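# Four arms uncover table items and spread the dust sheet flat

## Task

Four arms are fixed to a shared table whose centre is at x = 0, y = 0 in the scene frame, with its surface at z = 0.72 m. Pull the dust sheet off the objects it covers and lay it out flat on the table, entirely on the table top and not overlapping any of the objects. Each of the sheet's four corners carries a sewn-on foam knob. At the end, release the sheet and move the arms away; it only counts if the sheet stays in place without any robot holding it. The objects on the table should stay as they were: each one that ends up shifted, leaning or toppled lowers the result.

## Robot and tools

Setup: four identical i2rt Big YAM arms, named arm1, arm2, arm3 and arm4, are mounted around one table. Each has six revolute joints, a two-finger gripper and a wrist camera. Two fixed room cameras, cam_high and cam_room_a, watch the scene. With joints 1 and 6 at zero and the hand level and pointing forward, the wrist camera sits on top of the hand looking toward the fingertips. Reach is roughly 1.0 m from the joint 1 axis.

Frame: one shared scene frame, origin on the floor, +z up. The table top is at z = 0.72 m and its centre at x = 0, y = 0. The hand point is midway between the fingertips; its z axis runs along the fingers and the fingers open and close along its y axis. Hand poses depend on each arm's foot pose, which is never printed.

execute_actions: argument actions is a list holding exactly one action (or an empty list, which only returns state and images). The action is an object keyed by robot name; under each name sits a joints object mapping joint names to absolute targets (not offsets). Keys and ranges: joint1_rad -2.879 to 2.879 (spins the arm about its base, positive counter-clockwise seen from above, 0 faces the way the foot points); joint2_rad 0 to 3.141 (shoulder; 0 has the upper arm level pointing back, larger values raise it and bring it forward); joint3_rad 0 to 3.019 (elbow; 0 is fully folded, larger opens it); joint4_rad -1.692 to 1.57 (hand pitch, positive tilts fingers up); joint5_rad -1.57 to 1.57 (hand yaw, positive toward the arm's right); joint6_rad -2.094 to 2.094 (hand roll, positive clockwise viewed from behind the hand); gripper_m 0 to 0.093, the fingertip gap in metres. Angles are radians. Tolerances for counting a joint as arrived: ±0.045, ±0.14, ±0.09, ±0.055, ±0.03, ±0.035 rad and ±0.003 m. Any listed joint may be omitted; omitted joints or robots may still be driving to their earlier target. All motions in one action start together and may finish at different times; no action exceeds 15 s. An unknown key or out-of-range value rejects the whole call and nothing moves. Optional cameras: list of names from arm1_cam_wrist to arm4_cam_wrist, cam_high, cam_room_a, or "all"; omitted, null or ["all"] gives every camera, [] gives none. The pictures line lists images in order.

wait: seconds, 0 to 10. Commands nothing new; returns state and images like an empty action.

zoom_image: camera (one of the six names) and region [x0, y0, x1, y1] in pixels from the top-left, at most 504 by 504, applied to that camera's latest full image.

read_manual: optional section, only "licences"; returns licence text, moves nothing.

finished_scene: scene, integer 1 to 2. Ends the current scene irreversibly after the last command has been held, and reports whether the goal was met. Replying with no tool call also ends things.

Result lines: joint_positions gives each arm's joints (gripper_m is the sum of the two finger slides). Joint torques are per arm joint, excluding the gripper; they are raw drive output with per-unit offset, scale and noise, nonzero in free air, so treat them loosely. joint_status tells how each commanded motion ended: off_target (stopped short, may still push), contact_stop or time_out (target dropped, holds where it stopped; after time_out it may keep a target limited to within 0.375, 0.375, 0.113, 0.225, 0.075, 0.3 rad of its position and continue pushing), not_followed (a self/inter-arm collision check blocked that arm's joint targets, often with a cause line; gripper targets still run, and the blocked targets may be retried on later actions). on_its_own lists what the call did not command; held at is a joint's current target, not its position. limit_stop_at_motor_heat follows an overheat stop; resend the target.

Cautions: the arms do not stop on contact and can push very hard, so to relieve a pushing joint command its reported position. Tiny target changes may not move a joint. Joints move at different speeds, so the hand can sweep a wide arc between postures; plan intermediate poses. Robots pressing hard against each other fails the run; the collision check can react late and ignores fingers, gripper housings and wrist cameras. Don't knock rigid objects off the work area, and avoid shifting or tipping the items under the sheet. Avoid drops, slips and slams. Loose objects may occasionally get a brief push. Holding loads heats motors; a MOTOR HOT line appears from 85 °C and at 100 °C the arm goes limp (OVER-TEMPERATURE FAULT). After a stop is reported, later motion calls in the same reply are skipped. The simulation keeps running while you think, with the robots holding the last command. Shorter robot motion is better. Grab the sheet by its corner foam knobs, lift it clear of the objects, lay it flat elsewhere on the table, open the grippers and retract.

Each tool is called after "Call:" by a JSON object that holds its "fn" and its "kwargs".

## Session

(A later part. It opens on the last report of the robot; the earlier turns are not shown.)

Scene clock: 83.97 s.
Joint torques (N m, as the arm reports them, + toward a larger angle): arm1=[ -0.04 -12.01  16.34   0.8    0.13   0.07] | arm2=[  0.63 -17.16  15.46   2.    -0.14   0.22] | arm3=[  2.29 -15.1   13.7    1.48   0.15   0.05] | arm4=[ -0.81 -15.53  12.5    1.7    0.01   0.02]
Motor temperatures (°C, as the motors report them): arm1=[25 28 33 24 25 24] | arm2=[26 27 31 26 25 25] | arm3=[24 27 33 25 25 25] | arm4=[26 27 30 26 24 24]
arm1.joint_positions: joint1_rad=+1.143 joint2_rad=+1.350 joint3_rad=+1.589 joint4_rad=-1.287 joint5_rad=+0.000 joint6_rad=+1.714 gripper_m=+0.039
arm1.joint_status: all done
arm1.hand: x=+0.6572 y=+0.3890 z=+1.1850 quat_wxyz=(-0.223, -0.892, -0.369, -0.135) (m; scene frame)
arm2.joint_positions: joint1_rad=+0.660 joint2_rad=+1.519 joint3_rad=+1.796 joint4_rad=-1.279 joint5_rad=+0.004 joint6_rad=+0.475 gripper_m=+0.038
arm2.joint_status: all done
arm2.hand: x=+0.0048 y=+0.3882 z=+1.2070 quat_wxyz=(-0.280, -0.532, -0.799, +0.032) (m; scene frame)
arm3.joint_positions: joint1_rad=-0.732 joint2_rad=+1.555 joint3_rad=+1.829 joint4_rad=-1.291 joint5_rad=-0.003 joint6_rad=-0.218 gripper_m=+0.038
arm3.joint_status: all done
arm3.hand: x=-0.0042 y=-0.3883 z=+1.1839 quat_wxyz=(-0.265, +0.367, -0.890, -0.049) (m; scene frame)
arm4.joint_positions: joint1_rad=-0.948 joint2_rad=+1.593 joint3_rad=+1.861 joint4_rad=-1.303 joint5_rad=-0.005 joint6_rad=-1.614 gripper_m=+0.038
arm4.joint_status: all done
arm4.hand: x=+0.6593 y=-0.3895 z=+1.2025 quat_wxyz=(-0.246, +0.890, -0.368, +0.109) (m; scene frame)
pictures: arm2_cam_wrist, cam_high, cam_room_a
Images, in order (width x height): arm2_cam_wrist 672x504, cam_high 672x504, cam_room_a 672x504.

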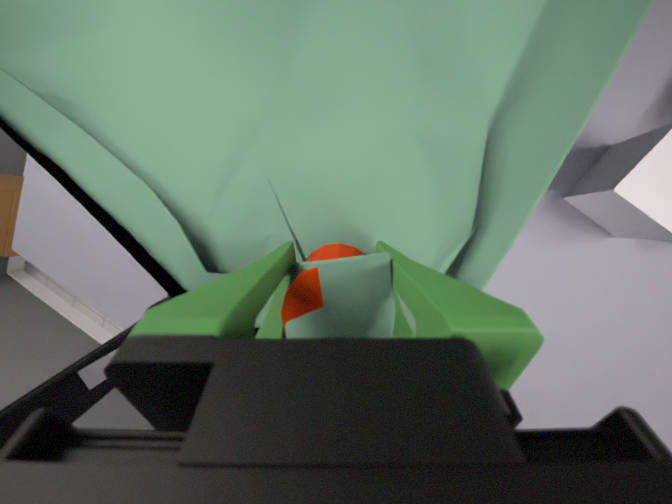

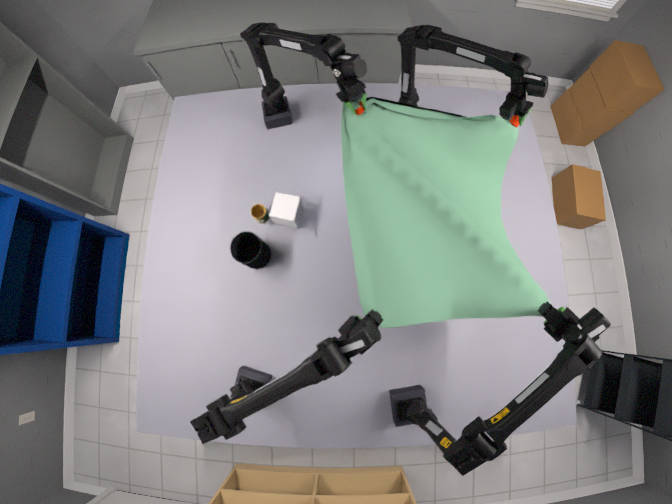

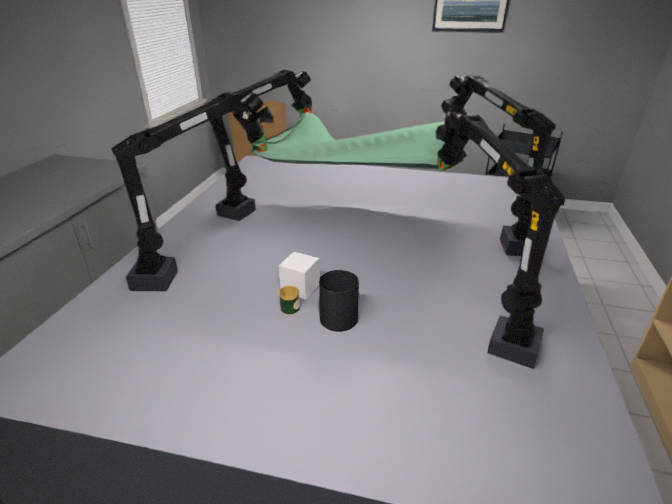

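Call:
{"fn": "execute_actions", "kwargs": {"actions": [{"arm1":{"joints":{"joint1_rad":1.222,"joint2_rad":1.86,"joint3_rad":1.3,"joint4_rad":-0.97,"joint6_rad":1.8}},"arm2":{"joints":{"joint1_rad":0.65,"joint2_rad":2.15,"joint3_rad":1.76,"joint4_rad":-1.16,"joint6_rad":0.2}},"arm3":{"joints":{"joint1_rad":-0.82,"joint2_rad":1.91,"joint3_rad":1.35,"joint4_rad":-1.0,"joint6_rad":-0.3}},"arm4":{"joints":{"joint1_rad":-1.067,"joint2_rad":2.03,"joint3_rad":1.555,"joint4_rad":-1.08,"joint6_rad":-1.73}}}], "cameras": ["cam_high","cam_room_a"]}}

Call:
{"fn": "execute_actions", "kwargs": {"actions": [{"arm2":{"joints":{"gripper_m":0.09}}}], "cameras": []}}

Call:
{"fn": "execute_actions", "kwargs": {"actions": [{"arm2":{"joints":{"joint2_rad":1.98,"joint4_rad":-1.33}}}], "cameras": ["cam_high","arm2_cam_wrist"]}}

Scene clock: 103.50 s.
Joint torques (N m, as the arm reports them, + toward a larger angle): arm1=[ -0.3  -17.29  10.32   0.31   0.13   0.1 ] | arm2=[  1.08 -25.18  11.36   0.6   -0.18  -0.05] | arm3=[  2.08 -15.84   9.4    0.5    0.11   0.04] | arm4=[ -0.81 -17.79   8.76   0.93   0.08  -0.04]
Motor temperatures (°C, as the motors report them): arm1=[25 28 37 24 25 24] | arm2=[26 28 33 26 25 25] | arm3=[24 28 36 25 25 25] | arm4=[26 28 33 26 24 24]
arm1.joint_positions: joint1_rad=+1.212 joint2_rad=+1.878 joint3_rad=+1.275 joint4_rad=-0.981 joint5_rad=+0.001 joint6_rad=+1.794 gripper_m=+0.039
arm1.joint_status: all done
arm1.hand: x=+0.6908 y=+0.4097 z=+0.8014 quat_wxyz=(+0.004, -0.926, -0.377, +0.001) (m; scene frame)
arm2.joint_positions: joint1_rad=+0.646 joint2_rad=+2.156 joint3_rad=+1.745 joint4_rad=-1.152 joint5_rad=+0.004 joint6_rad=+0.205 gripper_m=+0.038
arm2.joint_status: all done
arm2.hand: x=+0.0535 y=+0.3361 z=+0.8082 quat_wxyz=(-0.005, -0.442, -0.897, +0.003) (m; scene frame)
arm3.joint_positions: joint1_rad=-0.815 joint2_rad=+1.912 joint3_rad=+1.324 joint4_rad=-1.008 joint5_rad=-0.004 joint6_rad=-0.296 gripper_m=+0.038
arm3.joint_status: all done
arm3.hand: x=-0.0330 y=-0.4572 z=+0.7870 quat_wxyz=(+0.016, +0.378, -0.926, -0.001) (m; scene frame)
arm4.joint_positions: joint1_rad=-1.066 joint2_rad=+2.031 joint3_rad=+1.519 joint4_rad=-1.089 joint5_rad=-0.008 joint6_rad=-1.723 gripper_m=+0.038
arm4.joint_status: all done
arm4.hand: x=+0.6916 y=-0.4480 z=+0.8119 quat_wxyz=(+0.005, +0.922, -0.386, -0.012) (m; scene frame)
pictures: cam_high, cam_room_a
Images, in order (width x height): cam_high 672x504, cam_room_a 672x504.

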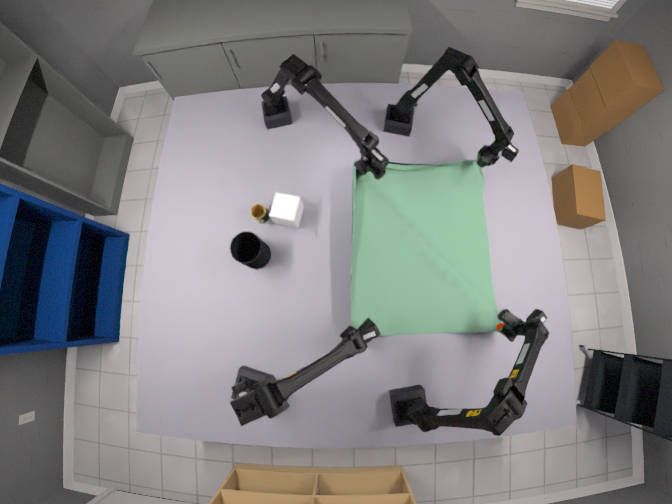

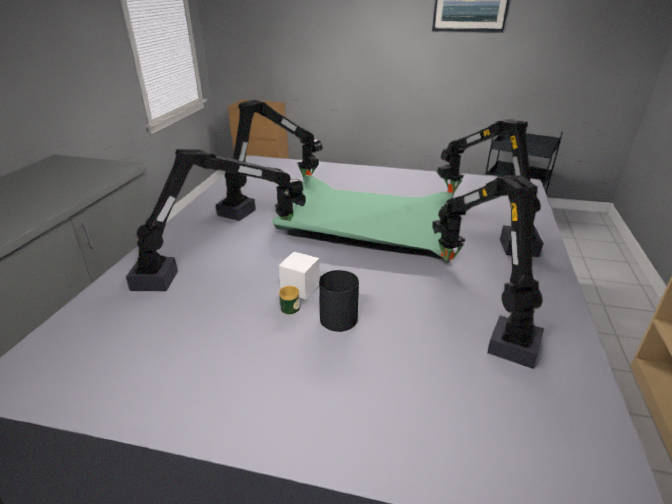

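Scene clock: 104.17 s.
Joint torques (N m, as the arm reports them, + toward a larger angle): arm1=[  1.21 -17.76  10.12   0.34   0.04   0.1 ] | arm2=[  0.84 -25.11  11.34   0.61  -0.13  -0.04] | arm3=[  1.6  -15.4    9.53   0.5    0.14   0.05] | arm4=[ -0.81 -17.73   8.82   0.92  -0.09  -0.04]
Motor temperatures (°C, as the motors report them): arm1=[25 28 36 24 25 24] | arm2=[26 28 33 26 25 25] | arm3=[24 28 36 25 25 25] | arm4=[26 28 33 26 24 24]
arm1.joint_positions: joint1_rad=+1.212 joint2_rad=+1.878 joint3_rad=+1.275 joint4_rad=-0.981 joint5_rad=+0.001 joint6_rad=+1.794 gripper_m=+0.039
arm1.joint_status: not commanded
arm1.hand: x=+0.6908 y=+0.4097 z=+0.8014 quat_wxyz=(+0.004, -0.926, -0.377, +0.001) (m; scene frame)
arm2.joint_positions: joint1_rad=+0.646 joint2_rad=+2.156 joint3_rad=+1.745 joint4_rad=-1.152 joint5_rad=+0.003 joint6_rad=+0.205 gripper_m=+0.090
arm2.joint_status: all done
arm2.hand: x=+0.0536 y=+0.3363 z=+0.8082 quat_wxyz=(-0.005, -0.442, -0.897, +0.002) (m; scene frame)
arm3.joint_positions: joint1_rad=-0.815 joint2_rad=+1.912 joint3_rad=+1.324 joint4_rad=-1.008 joint5_rad=-0.003 joint6_rad=-0.296 gripper_m=+0.038
arm3.joint_status: not commanded
arm3.hand: x=-0.0328 y=-0.4575 z=+0.7870 quat_wxyz=(+0.016, +0.378, -0.926, +0.000) (m; scene frame)
arm4.joint_positions: joint1_rad=-1.066 joint2_rad=+2.031 joint3_rad=+1.519 joint4_rad=-1.089 joint5_rad=-0.003 joint6_rad=-1.723 gripper_m=+0.038
arm4.joint_status: not commanded
arm4.hand: x=+0.6921 y=-0.4487 z=+0.8119 quat_wxyz=(+0.007, +0.922, -0.386, -0.010) (m; scene frame)
pictures: none
No camera images: the call's "cameras" was empty. Leave "cameras" out to get every camera's image.

Scene clock: 105.23 s.
Joint torques (N m, as the arm reports them, + toward a larger angle): arm1=[  0.45 -17.88  10.25   0.44   0.02   0.14] | arm2=[  0.97 -18.82  12.07   0.42  -0.13  -0.04] | arm3=[  2.54 -15.53   9.44   0.5    0.13   0.01] | arm4=[ -0.9  -17.91   8.79   0.92  -0.08  -0.04]
Motor temperatures (°C, as the motors report them): arm1=[25 28 36 24 25 24] | arm2=[26 28 33 26 25 25] | arm3=[24 28 36 25 25 25] | arm4=[26 28 33 26 24 24]
arm1.joint_positions: joint1_rad=+1.212 joint2_rad=+1.878 joint3_rad=+1.275 joint4_rad=-0.981 joint5_rad=+0.001 joint6_rad=+1.794 gripper_m=+0.039
arm1.joint_status: not commanded
arm1.hand: x=+0.6908 y=+0.4097 z=+0.8014 quat_wxyz=(+0.004, -0.926, -0.377, +0.001) (m; scene frame)
arm2.joint_positions: joint1_rad=+0.646 joint2_rad=+1.946 joint3_rad=+1.745 joint4_rad=-1.316 joint5_rad=+0.003 joint6_rad=+0.205 gripper_m=+0.090
arm2.joint_status: all done
arm2.hand: x=+0.0317 y=+0.3549 z=+0.9342 quat_wxyz=(-0.027, -0.442, -0.896, +0.008) (m; scene frame)
arm3.joint_positions: joint1_rad=-0.815 joint2_rad=+1.912 joint3_rad=+1.324 joint4_rad=-1.008 joint5_rad=-0.003 joint6_rad=-0.296 gripper_m=+0.038
arm3.joint_status: not commanded
arm3.hand: x=-0.0328 y=-0.4575 z=+0.7870 quat_wxyz=(+0.016, +0.378, -0.926, +0.000) (m; scene frame)
arm4.joint_positions: joint1_rad=-1.066 joint2_rad=+2.031 joint3_rad=+1.519 joint4_rad=-1.089 joint5_rad=-0.003 joint6_rad=-1.723 gripper_m=+0.038
arm4.joint_status: not commanded
arm4.hand: x=+0.6921 y=-0.4487 z=+0.8119 quat_wxyz=(+0.007, +0.922, -0.386, -0.010) (m; scene frame)
pictures: arm2_cam_wrist, cam_high
Images, in order (width x height): arm2_cam_wrist 672x504, cam_high 672x504.

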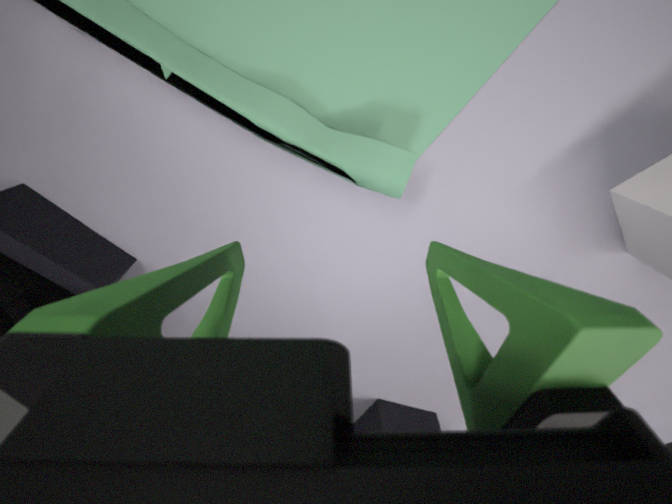

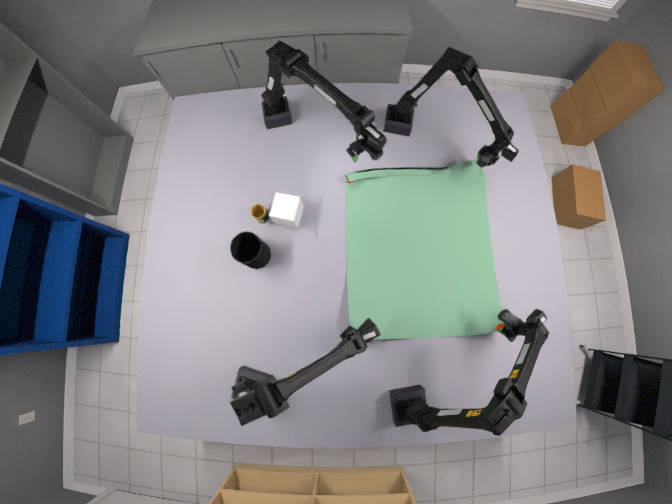

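Call:
{"fn": "execute_actions", "kwargs": {"actions": [{"arm2":{"joints":{"joint2_rad":1.2,"joint1_rad":0.4}},"arm1":{"joints":{"joint2_rad":1.3}},"arm3":{"joints":{"joint2_rad":1.32}},"arm4":{"joints":{"joint2_rad":1.5}}}], "cameras": ["cam_high","cam_room_a"]}}

Scene clock: 113.63 s.
Joint torques (N m, as the arm reports them, + toward a larger angle): arm1=[ 0.19 -9.17 13.09  1.15 -0.15  0.04] | arm2=[ 0.54 -7.82 10.69  1.77 -0.08 -0.06] | arm3=[  1.95 -11.12  11.76   1.28   0.11   0.03] | arm4=[ -0.99 -13.04   9.96   1.93  -0.08   0.01]
Motor temperatures (°C, as the motors report them): arm1=[25 29 35 24 25 24] | arm2=[26 28 32 26 25 25] | arm3=[24 28 35 25 25 25] | arm4=[26 28 32 26 24 24]
arm1.joint_positions: joint1_rad=+1.212 joint2_rad=+1.284 joint3_rad=+1.275 joint4_rad=-0.981 joint5_rad=+0.005 joint6_rad=+1.795 gripper_m=+0.039
arm1.joint_status: all done
arm1.hand: x=+0.6750 y=+0.4176 z=+1.0969 quat_wxyz=(-0.237, -0.887, -0.359, -0.166) (m; scene frame)
arm2.joint_positions: joint1_rad=+0.402 joint2_rad=+1.198 joint3_rad=+1.761 joint4_rad=-1.316 joint5_rad=+0.001 joint6_rad=+0.205 gripper_m=+0.090
arm2.joint_status: all done
arm2.hand: x=-0.1727 y=+0.3875 z=+1.3404 quat_wxyz=(-0.371, -0.503, -0.767, +0.146) (m; scene frame)
arm3.joint_positions: joint1_rad=-0.815 joint2_rad=+1.321 joint3_rad=+1.327 joint4_rad=-1.004 joint5_rad=-0.003 joint6_rad=-0.296 gripper_m=+0.038
arm3.joint_status: all done
arm3.hand: x=-0.0441 y=-0.4637 z=+1.0903 quat_wxyz=(-0.278, +0.363, -0.889, -0.028) (m; scene frame)
arm4.joint_positions: joint1_rad=-1.066 joint2_rad=+1.503 joint3_rad=+1.529 joint4_rad=-1.089 joint5_rad=-0.003 joint6_rad=-1.723 gripper_m=+0.038
arm4.joint_status: all done
arm4.hand: x=+0.6820 y=-0.4585 z=+1.1125 quat_wxyz=(-0.220, +0.892, -0.374, +0.129) (m; scene frame)
pictures: cam_high, cam_room_a
Images, in order (width x height): cam_high 672x504, cam_room_a 672x504.

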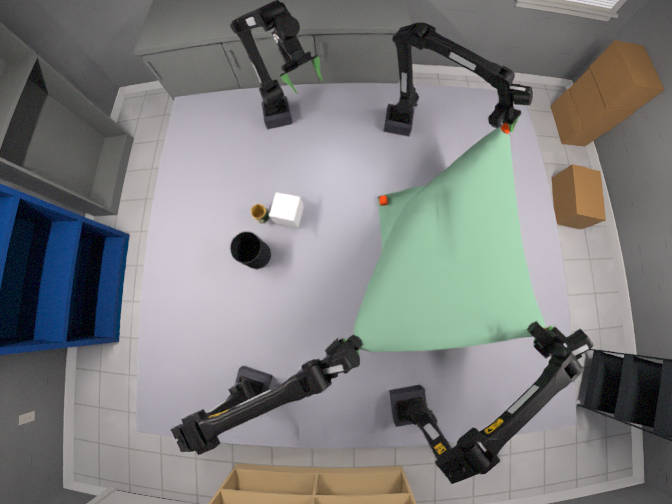

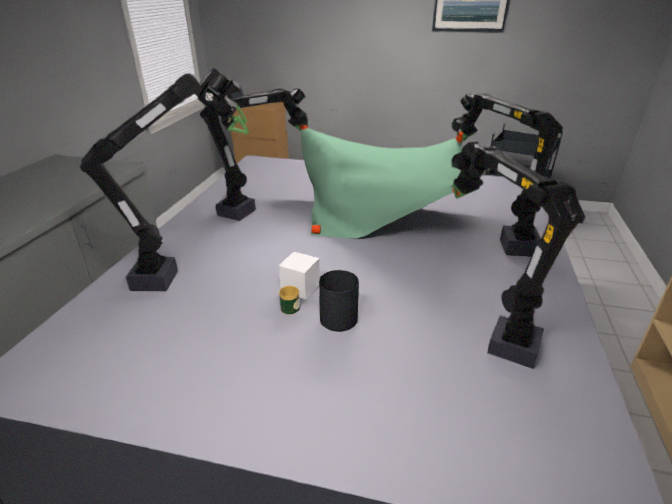

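Call:
{"fn": "execute_actions", "kwargs": {"actions": [{"arm2":{"joints":{"joint1_rad":0.61,"joint2_rad":2.31,"joint3_rad":2.22,"joint4_rad":-1.07,"joint6_rad":0.5}}}], "cameras": ["cam_high","cam_room_a","arm2_cam_wrist"]}}

Scene clock: 123.40 s.
Joint torques (N m, as the arm reports them, + toward a larger angle): arm1=[ 0.76 -9.33 13.34  1.17 -0.17 -0.01] | arm2=[  0.18 -28.69  14.25   1.82  -0.04   0.13] | arm3=[  1.77 -10.6   11.65   1.34   0.1    0.01] | arm4=[ -0.93 -13.05   9.92   1.93  -0.08   0.  ]
Motor temperatures (°C, as the motors report them): arm1=[25 28 36 24 25 24] | arm2=[26 28 32 26 25 25] | arm3=[24 28 35 25 25 25] | arm4=[26 28 32 26 24 24]
arm1.joint_positions: joint1_rad=+1.212 joint2_rad=+1.284 joint3_rad=+1.275 joint4_rad=-0.981 joint5_rad=+0.005 joint6_rad=+1.795 gripper_m=+0.039
arm1.joint_status: not commanded
arm1.hand: x=+0.6750 y=+0.4176 z=+1.0969 quat_wxyz=(-0.237, -0.887, -0.359, -0.166) (m; scene frame)
arm2.joint_positions: joint1_rad=+0.617 joint2_rad=+2.313 joint3_rad=+2.190 joint4_rad=-1.073 joint5_rad=+0.001 joint6_rad=+0.486 gripper_m=+0.090
arm2.joint_status: all done
arm2.hand: x=+0.1574 y=+0.2170 z=+0.8862 quat_wxyz=(-0.186, -0.565, -0.803, +0.024) (m; scene frame)
arm3.joint_positions: joint1_rad=-0.815 joint2_rad=+1.321 joint3_rad=+1.327 joint4_rad=-1.004 joint5_rad=-0.003 joint6_rad=-0.296 gripper_m=+0.038
arm3.joint_status: not commanded
arm3.hand: x=-0.0441 y=-0.4637 z=+1.0903 quat_wxyz=(-0.278, +0.363, -0.889, -0.028) (m; scene frame)
arm4.joint_positions: joint1_rad=-1.066 joint2_rad=+1.503 joint3_rad=+1.529 joint4_rad=-1.089 joint5_rad=-0.003 joint6_rad=-1.723 gripper_m=+0.038
arm4.joint_status: not commanded
arm4.hand: x=+0.6820 y=-0.4585 z=+1.1125 quat_wxyz=(-0.220, +0.892, -0.374, +0.129) (m; scene frame)
pictures: arm2_cam_wrist, cam_high, cam_room_a
Images, in order (width x height): arm2_cam_wrist 672x504, cam_high 672x504, cam_room_a 672x504.

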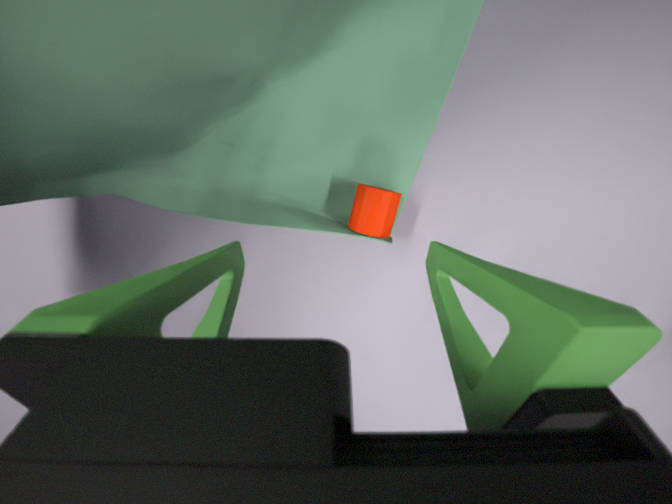

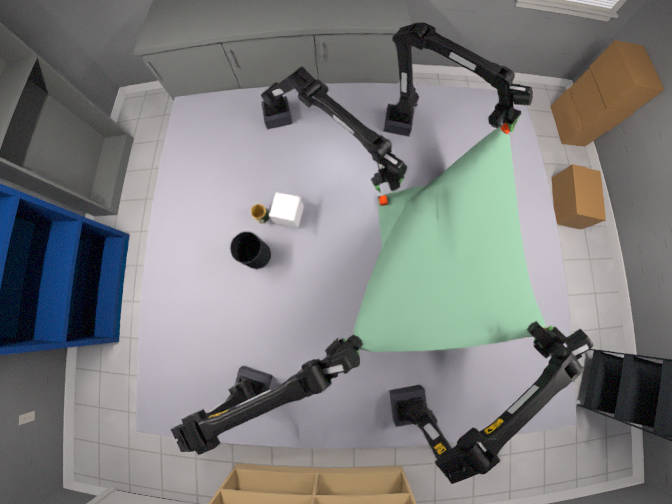

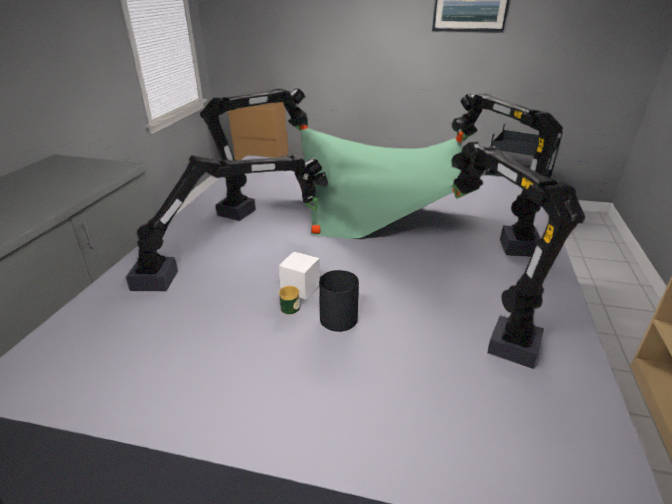

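Call:
{"fn": "execute_actions", "kwargs": {"actions": [{"arm2":{"joints":{"joint1_rad":0.585,"joint2_rad":2.47,"joint4_rad":-0.88,"joint6_rad":0.7}}}], "cameras": ["arm2_cam_wrist"]}}

Scene clock: 133.87 s.
Joint torques (N m, as the arm reports them, + toward a larger angle): arm1=[ 0.39 -9.39 12.91  1.15 -0.13  0.09] | arm2=[  0.69 -28.48  13.68   2.51  -0.03   0.12] | arm3=[  1.54 -10.75  11.81   1.27   0.13   0.03] | arm4=[ -1.07 -13.13   9.95   1.94  -0.07   0.  ]
Motor temperatures (°C, as the motors report them): arm1=[25 28 36 24 25 24] | arm2=[26 30 33 26 25 25] | arm3=[24 28 36 25 25 25] | arm4=[26 27 33 26 24 24]
arm1.joint_positions: joint1_rad=+1.212 joint2_rad=+1.284 joint3_rad=+1.275 joint4_rad=-0.981 joint5_rad=+0.005 joint6_rad=+1.795 gripper_m=+0.039
arm1.joint_status: not commanded
arm1.hand: x=+0.6750 y=+0.4176 z=+1.0969 quat_wxyz=(-0.237, -0.887, -0.359, -0.166) (m; scene frame)
arm2.joint_positions: joint1_rad=+0.586 joint2_rad=+2.457 joint3_rad=+2.193 joint4_rad=-0.897 joint5_rad=+0.001 joint6_rad=+0.686 gripper_m=+0.090
arm2.joint_status: all done
arm2.hand: x=+0.1605 y=+0.1791 z=+0.7902 quat_wxyz=(-0.205, -0.652, -0.730, +0.008) (m; scene frame)
arm3.joint_positions: joint1_rad=-0.815 joint2_rad=+1.321 joint3_rad=+1.327 joint4_rad=-1.004 joint5_rad=-0.003 joint6_rad=-0.296 gripper_m=+0.038
arm3.joint_status: not commanded
arm3.hand: x=-0.0441 y=-0.4637 z=+1.0903 quat_wxyz=(-0.278, +0.363, -0.889, -0.028) (m; scene frame)
arm4.joint_positions: joint1_rad=-1.066 joint2_rad=+1.503 joint3_rad=+1.529 joint4_rad=-1.089 joint5_rad=-0.003 joint6_rad=-1.723 gripper_m=+0.038
arm4.joint_status: not commanded
arm4.hand: x=+0.6820 y=-0.4585 z=+1.1125 quat_wxyz=(-0.220, +0.892, -0.374, +0.129) (m; scene frame)
pictures: arm2_cam_wrist
Images, in order (width x height): arm2_cam_wrist 672x504.

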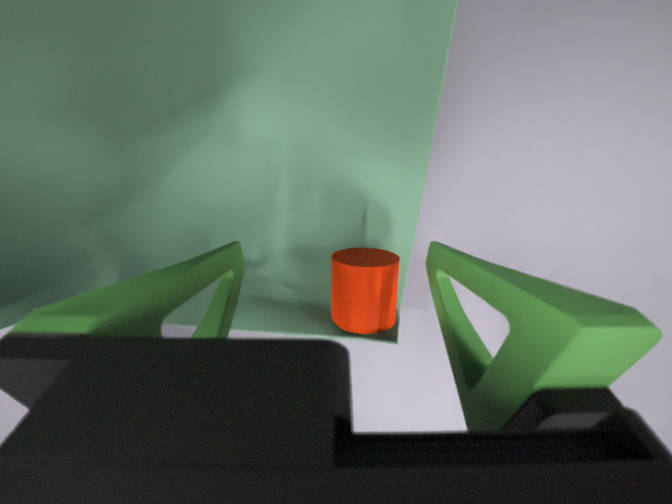

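Call:
{"fn": "execute_actions", "kwargs": {"actions": [{"arm2":{"joints":{"joint1_rad":0.605,"joint4_rad":-0.98}}}], "cameras": []}}

Call:
{"fn": "execute_actions", "kwargs": {"actions": [{"arm2":{"joints":{"joint2_rad":2.53}}}], "cameras": ["arm2_cam_wrist"]}}

Scene clock: 141.60 s.
Joint torques (N m, as the arm reports them, + toward a larger angle): arm1=[ 0.6  -8.26 12.77  1.22 -0.11  0.04] | arm2=[  1.07 -28.44  13.53   0.92  -0.02   0.12] | arm3=[  2.1  -10.5   11.89   1.23   0.11   0.06] | arm4=[ -0.98 -13.07   9.94   1.92  -0.08   0.01]
Motor temperatures (°C, as the motors report them): arm1=[25 28 36 24 25 24] | arm2=[26 31 33 26 25 25] | arm3=[24 28 36 25 25 25] | arm4=[26 27 33 26 24 24]
arm1.joint_positions: joint1_rad=+1.212 joint2_rad=+1.284 joint3_rad=+1.275 joint4_rad=-0.981 joint5_rad=+0.005 joint6_rad=+1.795 gripper_m=+0.039
arm1.joint_status: not commanded
arm1.hand: x=+0.6750 y=+0.4176 z=+1.0969 quat_wxyz=(-0.237, -0.887, -0.359, -0.166) (m; scene frame)
arm2.joint_positions: joint1_rad=+0.599 joint2_rad=+2.457 joint3_rad=+2.193 joint4_rad=-0.965 joint5_rad=+0.001 joint6_rad=+0.686 gripper_m=+0.090
arm2.joint_status: all done
arm2.hand: x=+0.1566 y=+0.1975 z=+0.7841 quat_wxyz=(-0.171, -0.652, -0.739, +0.006) (m; scene frame)
arm3.joint_positions: joint1_rad=-0.815 joint2_rad=+1.321 joint3_rad=+1.327 joint4_rad=-1.004 joint5_rad=-0.003 joint6_rad=-0.296 gripper_m=+0.038
arm3.joint_status: not commanded
arm3.hand: x=-0.0441 y=-0.4637 z=+1.0903 quat_wxyz=(-0.278, +0.363, -0.889, -0.028) (m; scene frame)
arm4.joint_positions: joint1_rad=-1.066 joint2_rad=+1.503 joint3_rad=+1.529 joint4_rad=-1.089 joint5_rad=-0.003 joint6_rad=-1.723 gripper_m=+0.038
arm4.joint_status: not commanded
arm4.hand: x=+0.6820 y=-0.4585 z=+1.1125 quat_wxyz=(-0.220, +0.892, -0.374, +0.129) (m; scene frame)
pictures: none
No camera images: the call's "cameras" was empty. Leave "cameras" out to get every camera's image.

Scene clock: 142.47 s.
Joint torques (N m, as the arm reports them, + toward a larger angle): arm1=[ 1.08 -8.79 13.11  1.34 -0.17  0.04] | arm2=[  1.11 -25.47  13.42   0.88  -0.02   0.12] | arm3=[  1.83 -10.5   11.65   1.28   0.08   0.04] | arm4=[ -1.01 -13.12   9.89   1.95  -0.08   0.01]
Motor temperatures (°C, as the motors report them): arm1=[25 28 36 24 25 24] | arm2=[26 31 33 26 25 25] | arm3=[24 28 36 25 25 25] | arm4=[26 27 33 26 24 24]
arm1.joint_positions: joint1_rad=+1.212 joint2_rad=+1.284 joint3_rad=+1.275 joint4_rad=-0.981 joint5_rad=+0.005 joint6_rad=+1.795 gripper_m=+0.039
arm1.joint_status: not commanded
arm1.hand: x=+0.6750 y=+0.4176 z=+1.0969 quat_wxyz=(-0.237, -0.887, -0.359, -0.166) (m; scene frame)
arm2.joint_positions: joint1_rad=+0.599 joint2_rad=+2.486 joint3_rad=+2.193 joint4_rad=-0.965 joint5_rad=+0.001 joint6_rad=+0.686 gripper_m=+0.090
arm2.joint_status: all done
arm2.hand: x=+0.1534 y=+0.2005 z=+0.7613 quat_wxyz=(-0.157, -0.653, -0.741, +0.005) (m; scene frame)
arm3.joint_positions: joint1_rad=-0.815 joint2_rad=+1.321 joint3_rad=+1.327 joint4_rad=-1.004 joint5_rad=-0.003 joint6_rad=-0.296 gripper_m=+0.038
arm3.joint_status: not commanded
arm3.hand: x=-0.0441 y=-0.4637 z=+1.0903 quat_wxyz=(-0.278, +0.363, -0.889, -0.028) (m; scene frame)
arm4.joint_positions: joint1_rad=-1.066 joint2_rad=+1.503 joint3_rad=+1.529 joint4_rad=-1.089 joint5_rad=-0.003 joint6_rad=-1.723 gripper_m=+0.038
arm4.joint_status: not commanded
arm4.hand: x=+0.6820 y=-0.4585 z=+1.1125 quat_wxyz=(-0.220, +0.892, -0.374, +0.129) (m; scene frame)
pictures: arm2_cam_wrist
Images, in order (width x height): arm2_cam_wrist 672x504.

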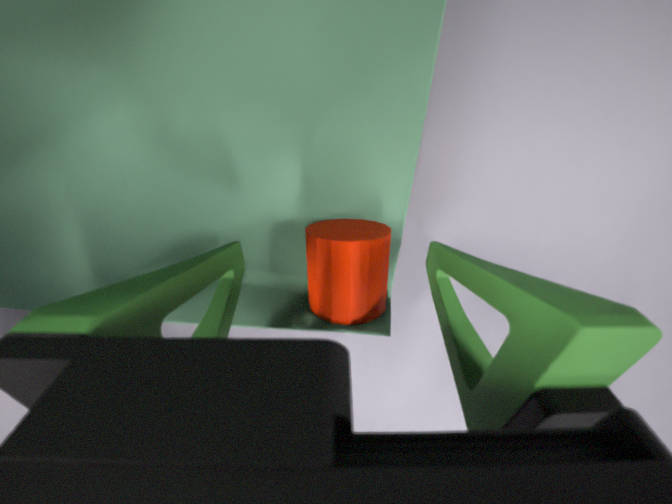

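Call:
{"fn": "execute_actions", "kwargs": {"actions": [{"arm2":{"joints":{"joint2_rad":2.555}}}], "cameras": []}}

Call:
{"fn": "execute_actions", "kwargs": {"actions": [{"arm2":{"joints":{"gripper_m":0.02}}}], "cameras": []}}

Call:
{"fn": "execute_actions", "kwargs": {"actions": [{"arm2":{"joints":{"joint2_rad":2.2}}}], "cameras": []}}

Call:
{"fn": "execute_actions", "kwargs": {"actions": [{"arm2":{"joints":{"joint1_rad":0.645,"joint2_rad":2.0,"joint3_rad":1.49,"joint4_rad":-1.05,"joint6_rad":0.75}},"arm1":{"joints":{"joint2_rad":1.87}},"arm3":{"joints":{"joint2_rad":1.89}},"arm4":{"joints":{"joint2_rad":2.04}}}], "cameras": ["cam_high","arm2_cam_wrist","arm4_cam_wrist"]}}

Scene clock: 151.93 s.
Joint torques (N m, as the arm reports them, + toward a larger angle): arm1=[ 0.73 -8.81 13.06  1.27 -0.08  0.06] | arm2=[  1.1  -25.12  13.3    0.89  -0.03   0.12] | arm3=[  1.99 -10.36  11.91   1.27   0.11   0.05] | arm4=[ -1.   -13.1    9.89   1.91  -0.08   0.  ]
Motor temperatures (°C, as the motors report them): arm1=[25 28 36 24 25 24] | arm2=[26 31 33 26 25 25] | arm3=[24 28 36 25 25 25] | arm4=[26 27 33 26 24 24]
arm1.joint_positions: joint1_rad=+1.212 joint2_rad=+1.284 joint3_rad=+1.275 joint4_rad=-0.981 joint5_rad=+0.005 joint6_rad=+1.795 gripper_m=+0.039
arm1.joint_status: not commanded
arm1.hand: x=+0.6750 y=+0.4176 z=+1.0969 quat_wxyz=(-0.237, -0.887, -0.359, -0.166) (m; scene frame)
arm2.joint_positions: joint1_rad=+0.599 joint2_rad=+2.505 joint3_rad=+2.193 joint4_rad=-0.965 joint5_rad=+0.001 joint6_rad=+0.686 gripper_m=+0.090
arm2.joint_status: all done
arm2.hand: x=+0.1510 y=+0.2028 z=+0.7464 quat_wxyz=(-0.148, -0.654, -0.742, +0.005) (m; scene frame)
arm3.joint_positions: joint1_rad=-0.815 joint2_rad=+1.321 joint3_rad=+1.327 joint4_rad=-1.004 joint5_rad=-0.003 joint6_rad=-0.296 gripper_m=+0.038
arm3.joint_status: not commanded
arm3.hand: x=-0.0441 y=-0.4637 z=+1.0903 quat_wxyz=(-0.278, +0.363, -0.889, -0.028) (m; scene frame)
arm4.joint_positions: joint1_rad=-1.066 joint2_rad=+1.503 joint3_rad=+1.529 joint4_rad=-1.089 joint5_rad=-0.003 joint6_rad=-1.723 gripper_m=+0.038
arm4.joint_status: not commanded
arm4.hand: x=+0.6820 y=-0.4585 z=+1.1125 quat_wxyz=(-0.220, +0.892, -0.374, +0.129) (m; scene frame)
pictures: none
No camera images: the call's "cameras" was empty. Leave "cameras" out to get every camera's image.

Scene clock: 152.60 s.
Joint torques (N m, as the arm reports them, + toward a larger angle): arm1=[ 1.08 -7.99 13.11  1.13 -0.18  0.04] | arm2=[  1.23 -25.21  13.33   0.88  -0.04   0.11] | arm3=[  2.18 -10.98  11.84   1.28   0.12   0.03] | arm4=[ -1.04 -13.05   9.95   1.94  -0.08   0.01]
Motor temperatures (°C, as the motors report them): arm1=[25 28 36 24 25 24] | arm2=[26 31 33 26 25 25] | arm3=[24 28 36 25 25 25] | arm4=[26 27 33 26 24 24]
arm1.joint_positions: joint1_rad=+1.212 joint2_rad=+1.284 joint3_rad=+1.275 joint4_rad=-0.981 joint5_rad=+0.005 joint6_rad=+1.795 gripper_m=+0.039
arm1.joint_status: not commanded
arm1.hand: x=+0.6750 y=+0.4176 z=+1.0969 quat_wxyz=(-0.237, -0.887, -0.359, -0.166) (m; scene frame)
arm2.joint_positions: joint1_rad=+0.599 joint2_rad=+2.506 joint3_rad=+2.193 joint4_rad=-0.965 joint5_rad=+0.001 joint6_rad=+0.687 gripper_m=+0.039
arm2.joint_status: gripper_m off_target (ended at +0.039, target +0.020)
arm2.hand: x=+0.1510 y=+0.2032 z=+0.7460 quat_wxyz=(-0.147, -0.654, -0.742, +0.005) (m; scene frame)
arm3.joint_positions: joint1_rad=-0.815 joint2_rad=+1.321 joint3_rad=+1.327 joint4_rad=-1.004 joint5_rad=-0.003 joint6_rad=-0.296 gripper_m=+0.038
arm3.joint_status: not commanded
arm3.hand: x=-0.0441 y=-0.4637 z=+1.0903 quat_wxyz=(-0.278, +0.363, -0.889, -0.028) (m; scene frame)
arm4.joint_positions: joint1_rad=-1.066 joint2_rad=+1.503 joint3_rad=+1.529 joint4_rad=-1.089 joint5_rad=-0.003 joint6_rad=-1.723 gripper_m=+0.038
arm4.joint_status: not commanded
arm4.hand: x=+0.6820 y=-0.4585 z=+1.1125 quat_wxyz=(-0.220, +0.892, -0.374, +0.129) (m; scene frame)
pictures: none
No camera images: the call's "cameras" was empty. Leave "cameras" out to get every camera's image.

Scene clock: 154.23 s.
Joint torques (N m, as the arm reports them, + toward a larger angle): arm1=[ 0.12 -8.97 12.76  1.25 -0.13 -0.05] | arm2=[  1.12 -24.48  12.49   1.76  -0.05   0.09] | arm3=[  2.03 -10.47  11.77   1.21   0.1    0.02] | arm4=[ -1.05 -13.04   9.97   1.95  -0.08   0.01]
Motor temperatures (°C, as the motors report them): arm1=[25 28 36 24 25 24] | arm2=[26 31 33 26 25 25] | arm3=[24 27 36 25 25 25] | arm4=[26 27 33 26 24 24]
arm1.joint_positions: joint1_rad=+1.212 joint2_rad=+1.284 joint3_rad=+1.275 joint4_rad=-0.981 joint5_rad=+0.004 joint6_rad=+1.795 gripper_m=+0.039
arm1.joint_status: not commanded
arm1.hand: x=+0.6751 y=+0.4177 z=+1.0969 quat_wxyz=(-0.237, -0.887, -0.360, -0.166) (m; scene frame)
arm2.joint_positions: joint1_rad=+0.599 joint2_rad=+2.173 joint3_rad=+2.215 joint4_rad=-0.971 joint5_rad=+0.001 joint6_rad=+0.687 gripper_m=+0.039
arm2.joint_status: all done
arm2.hand: x=+0.1648 y=+0.1897 z=+1.0218 quat_wxyz=(-0.317, -0.628, -0.711, +0.011) (m; scene frame)
arm3.joint_positions: joint1_rad=-0.815 joint2_rad=+1.321 joint3_rad=+1.327 joint4_rad=-1.004 joint5_rad=-0.003 joint6_rad=-0.296 gripper_m=+0.038
arm3.joint_status: not commanded
arm3.hand: x=-0.0440 y=-0.4637 z=+1.0903 quat_wxyz=(-0.278, +0.363, -0.889, -0.027) (m; scene frame)
arm4.joint_positions: joint1_rad=-1.066 joint2_rad=+1.503 joint3_rad=+1.529 joint4_rad=-1.089 joint5_rad=-0.003 joint6_rad=-1.723 gripper_m=+0.038
arm4.joint_status: not commanded
arm4.hand: x=+0.6820 y=-0.4585 z=+1.1125 quat_wxyz=(-0.220, +0.892, -0.374, +0.129) (m; scene frame)
pictures: none
No camera images: the call's "cameras" was empty. Leave "cameras" out to get every camera's image.

Scene clock: 155.80 s.
Joint torques (N m, as the arm reports them, + toward a larger angle): arm1=[  0.22 -17.76  10.22   0.16   0.01   0.13] | arm2=[  0.37 -20.09   9.96   0.51  -0.03   0.13] | arm3=[  2.07 -16.93   9.37   0.3    0.08   0.01] | arm4=[ -0.97 -19.44   8.06   0.85  -0.18  -0.04]
Motor temperatures (°C, as the motors report them): arm1=[25 28 36 24 25 24] | arm2=[26 31 33 26 25 25] | arm3=[24 28 36 25 25 25] | arm4=[26 27 33 26 24 24]
arm1.joint_positions: joint1_rad=+1.212 joint2_rad=+1.882 joint3_rad=+1.275 joint4_rad=-0.978 joint5_rad=+0.002 joint6_rad=+1.795 gripper_m=+0.039
arm1.joint_status: all done
arm1.hand: x=+0.6908 y=+0.4096 z=+0.7995 quat_wxyz=(+0.004, -0.926, -0.377, +0.001) (m; scene frame)
arm2.joint_positions: joint1_rad=+0.648 joint2_rad=+1.987 joint3_rad=+1.487 joint4_rad=-1.040 joint5_rad=+0.001 joint6_rad=+0.737 gripper_m=+0.039
arm2.joint_status: all done
arm2.hand: x=+0.0089 y=+0.3764 z=+0.8183 quat_wxyz=(-0.017, -0.662, -0.749, +0.000) (m; scene frame)
arm3.joint_positions: joint1_rad=-0.815 joint2_rad=+1.911 joint3_rad=+1.327 joint4_rad=-1.004 joint5_rad=-0.003 joint6_rad=-0.296 gripper_m=+0.038
arm3.joint_status: all done
arm3.hand: x=-0.0305 y=-0.4564 z=+0.7889 quat_wxyz=(+0.012, +0.378, -0.926, -0.001) (m; scene frame)
arm4.joint_positions: joint1_rad=-1.066 joint2_rad=+2.063 joint3_rad=+1.529 joint4_rad=-1.089 joint5_rad=+0.000 joint6_rad=-1.723 gripper_m=+0.038
arm4.joint_status: all done
arm4.hand: x=+0.6924 y=-0.4489 z=+0.7972 quat_wxyz=(+0.017, +0.922, -0.386, -0.014) (m; scene frame)
pictures: arm2_cam_wrist, arm4_cam_wrist, cam_high
Images, in order (width x height): arm2_cam_wrist 672x504, arm4_cam_wrist 672x504, cam_high 672x504.

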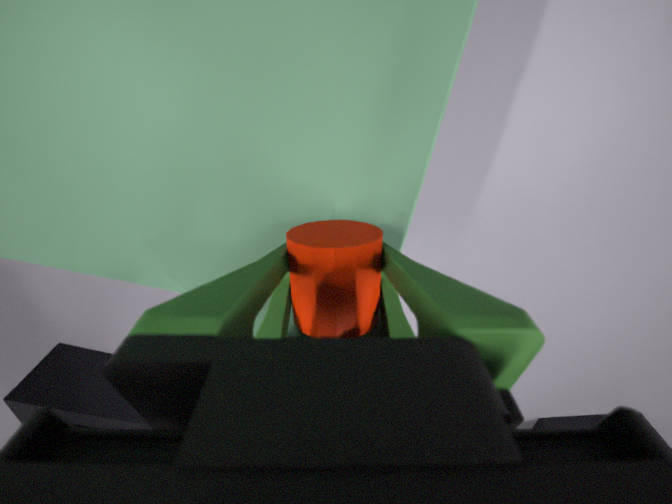

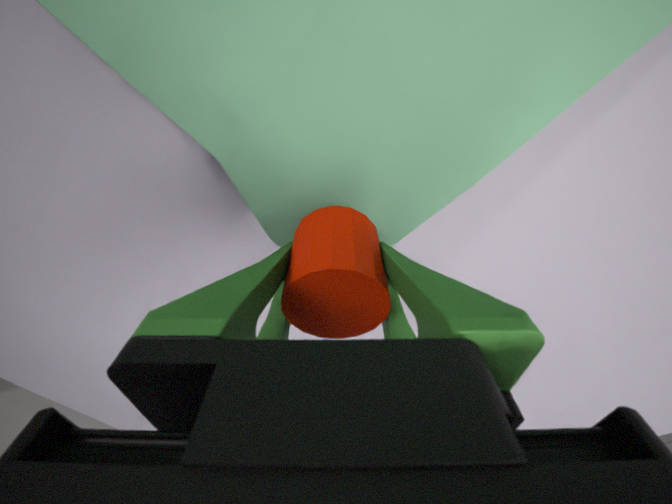

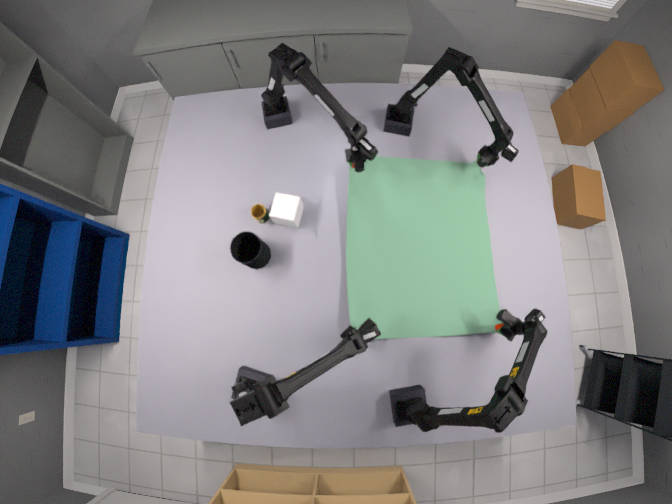

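Call:
{"fn": "execute_actions", "kwargs": {"actions": [{"arm1":{"joints":{"joint1_rad":1.26,"joint2_rad":2.0,"joint4_rad":-0.83}},"arm2":{"joints":{"joint2_rad":2.1}},"arm3":{"joints":{"joint1_rad":-0.85,"joint2_rad":1.985}},"arm4":{"joints":{"joint1_rad":-1.1,"joint2_rad":2.16,"joint4_rad":-0.95}}}], "cameras": []}}

Call:
{"fn": "execute_actions", "kwargs": {"actions": [{"arm1":{"joints":{"gripper_m":0.09}},"arm2":{"joints":{"gripper_m":0.09}},"arm3":{"joints":{"gripper_m":0.09}},"arm4":{"joints":{"gripper_m":0.09}}}], "cameras": []}}

Call:
{"fn": "execute_actions", "kwargs": {"actions": [{"arm1":{"joints":{"joint2_rad":0.9}},"arm2":{"joints":{"joint2_rad":0.9}},"arm3":{"joints":{"joint2_rad":0.9}},"arm4":{"joints":{"joint2_rad":0.9}}}], "cameras": ["cam_high"]}}

Scene clock: 165.30 s.
Joint torques (N m, as the arm reports them, + toward a larger angle): arm1=[  0.07 -16.46   9.79   0.5    0.04  -0.01] | arm2=[  0.56 -20.18   9.26   0.34  -0.09   0.13] | arm3=[  1.06 -16.3    8.82   0.32   0.1    0.  ] | arm4=[ -1.51 -17.58   7.77   1.38  -0.13  -0.01]
Motor temperatures (°C, as the motors report them): arm1=[25 29 35 24 25 24] | arm2=[26 30 32 26 25 25] | arm3=[24 29 35 25 25 25] | arm4=[26 28 32 26 24 24]
arm1.joint_positions: joint1_rad=+1.251 joint2_rad=+1.990 joint3_rad=+1.275 joint4_rad=-0.848 joint5_rad=+0.002 joint6_rad=+1.798 gripper_m=+0.039
arm1.joint_status: all done
arm1.hand: x=+0.7155 y=+0.4184 z=+0.7459 quat_wxyz=(-0.005, -0.919, -0.393, -0.005) (m; scene frame)
arm2.joint_positions: joint1_rad=+0.647 joint2_rad=+2.080 joint3_rad=+1.487 joint4_rad=-1.040 joint5_rad=+0.003 joint6_rad=+0.738 gripper_m=+0.039
arm2.joint_status: all done
arm2.hand: x=-0.0010 y=+0.3842 z=+0.7667 quat_wxyz=(+0.030, -0.662, -0.749, +0.001) (m; scene frame)
arm3.joint_positions: joint1_rad=-0.844 joint2_rad=+1.981 joint3_rad=+1.327 joint4_rad=-1.004 joint5_rad=-0.003 joint6_rad=-0.296 gripper_m=+0.038
arm3.joint_status: all done
arm3.hand: x=-0.0327 y=-0.4744 z=+0.7539 quat_wxyz=(+0.047, +0.364, -0.930, +0.002) (m; scene frame)
arm4.joint_positions: joint1_rad=-1.086 joint2_rad=+2.147 joint3_rad=+1.529 joint4_rad=-0.971 joint5_rad=-0.002 joint6_rad=-1.727 gripper_m=+0.038
arm4.joint_status: all done
arm4.hand: x=+0.7122 y=-0.4490 z=+0.7491 quat_wxyz=(+0.001, +0.919, -0.394, -0.006) (m; scene frame)
pictures: none
No camera images: the call's "cameras" was empty. Leave "cameras" out to get every camera's image.

Scene clock: 165.97 s.
Joint torques (N m, as the arm reports them, + toward a larger angle): arm1=[  0.25 -17.17   9.74   0.21   0.02   0.03] | arm2=[  0.48 -20.26   9.28   0.33  -0.08   0.13] | arm3=[  1.82 -16.49   8.69   0.25   0.09   0.01] | arm4=[ -1.71 -17.69   7.75   1.21  -0.13   0.  ]
Motor temperatures (°C, as the motors report them): arm1=[25 29 35 24 25 24] | arm2=[26 30 32 26 25 25] | arm3=[24 29 35 25 25 25] | arm4=[26 28 32 26 24 24]
arm1.joint_positions: joint1_rad=+1.251 joint2_rad=+1.990 joint3_rad=+1.275 joint4_rad=-0.843 joint5_rad=+0.002 joint6_rad=+1.798 gripper_m=+0.090
arm1.joint_status: all done
arm1.hand: x=+0.7164 y=+0.4179 z=+0.7459 quat_wxyz=(-0.007, -0.919, -0.393, -0.007) (m; scene frame)
arm2.joint_positions: joint1_rad=+0.647 joint2_rad=+2.080 joint3_rad=+1.487 joint4_rad=-1.040 joint5_rad=+0.002 joint6_rad=+0.738 gripper_m=+0.090
arm2.joint_status: all done
arm2.hand: x=-0.0009 y=+0.3843 z=+0.7667 quat_wxyz=(+0.030, -0.662, -0.749, +0.001) (m; scene frame)
arm3.joint_positions: joint1_rad=-0.845 joint2_rad=+1.981 joint3_rad=+1.327 joint4_rad=-1.004 joint5_rad=-0.003 joint6_rad=-0.296 gripper_m=+0.090
arm3.joint_status: all done
arm3.hand: x=-0.0326 y=-0.4745 z=+0.7539 quat_wxyz=(+0.047, +0.364, -0.930, +0.002) (m; scene frame)
arm4.joint_positions: joint1_rad=-1.086 joint2_rad=+2.147 joint3_rad=+1.529 joint4_rad=-0.966 joint5_rad=-0.002 joint6_rad=-1.727 gripper_m=+0.090
arm4.joint_status: all done
arm4.hand: x=+0.7132 y=-0.4483 z=+0.7491 quat_wxyz=(-0.001, +0.919, -0.394, -0.005) (m; scene frame)
pictures: none
No camera images: the call's "cameras" was empty. Leave "cameras" out to get every camera's image.

Scene clock: 167.83 s.
Joint torques (N m, as the arm reports them, + toward a larger angle): arm1=[-0.7  -2.76 12.96  1.51  0.04 -0.02] | arm2=[ 0.54 -0.91 11.22  2.22 -0.12  0.06] | arm3=[ 1.99 -3.77 11.19  1.76  0.13  0.03] | arm4=[-1.78 -2.81  8.36  2.77 -0.08  0.08]
Motor temperatures (°C, as the motors report them): arm1=[25 29 35 24 25 24] | arm2=[26 30 32 26 25 25] | arm3=[24 28 35 25 25 25] | arm4=[26 28 32 26 24 24]
arm1.joint_positions: joint1_rad=+1.251 joint2_rad=+0.885 joint3_rad=+1.275 joint4_rad=-0.838 joint5_rad=+0.002 joint6_rad=+1.798 gripper_m=+0.090
arm1.joint_status: all done
arm1.hand: x=+0.6089 y=+0.4790 z=+1.2980 quat_wxyz=(-0.432, -0.777, -0.331, -0.317) (m; scene frame)
arm2.joint_positions: joint1_rad=+0.647 joint2_rad=+0.886 joint3_rad=+1.485 joint4_rad=-1.040 joint5_rad=+0.002 joint6_rad=+0.738 gripper_m=+0.090
arm2.joint_status: all done
arm2.hand: x=-0.1499 y=+0.5116 z=+1.3743 quat_wxyz=(-0.537, -0.560, -0.632, -0.007) (m; scene frame)
arm3.joint_positions: joint1_rad=-0.845 joint2_rad=+0.889 joint3_rad=+1.331 joint4_rad=-1.004 joint5_rad=-0.003 joint6_rad=-0.296 gripper_m=+0.090
arm3.joint_status: all done
arm3.hand: x=-0.1441 y=-0.5288 z=+1.2807 quat_wxyz=(-0.479, +0.320, -0.817, -0.039) (m; scene frame)
arm4.joint_positions: joint1_rad=-1.086 joint2_rad=+0.895 joint3_rad=+1.541 joint4_rad=-0.959 joint5_rad=-0.002 joint6_rad=-1.727 gripper_m=+0.090
arm4.joint_status: all done
arm4.hand: x=+0.5329 y=-0.5786 z=+1.4257 quat_wxyz=(-0.503, +0.740, -0.319, +0.312) (m; scene frame)
pictures: cam_high
Images, in order (width x height): cam_high 672x504.

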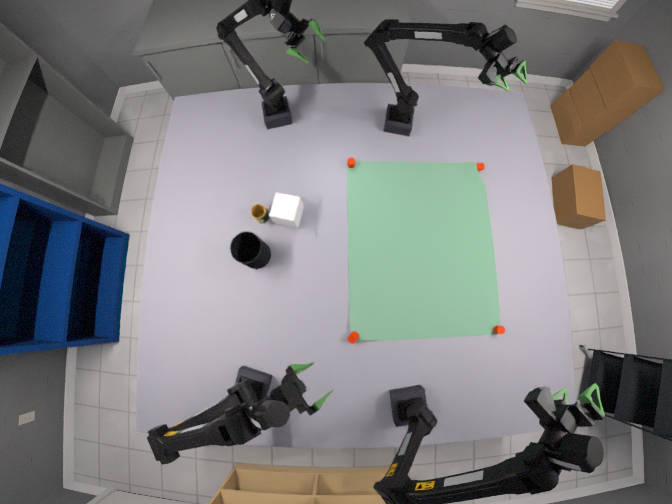

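Call:
{"fn": "finished_scene", "kwargs": {"scene": 2}}

The scene is finished: the task was done.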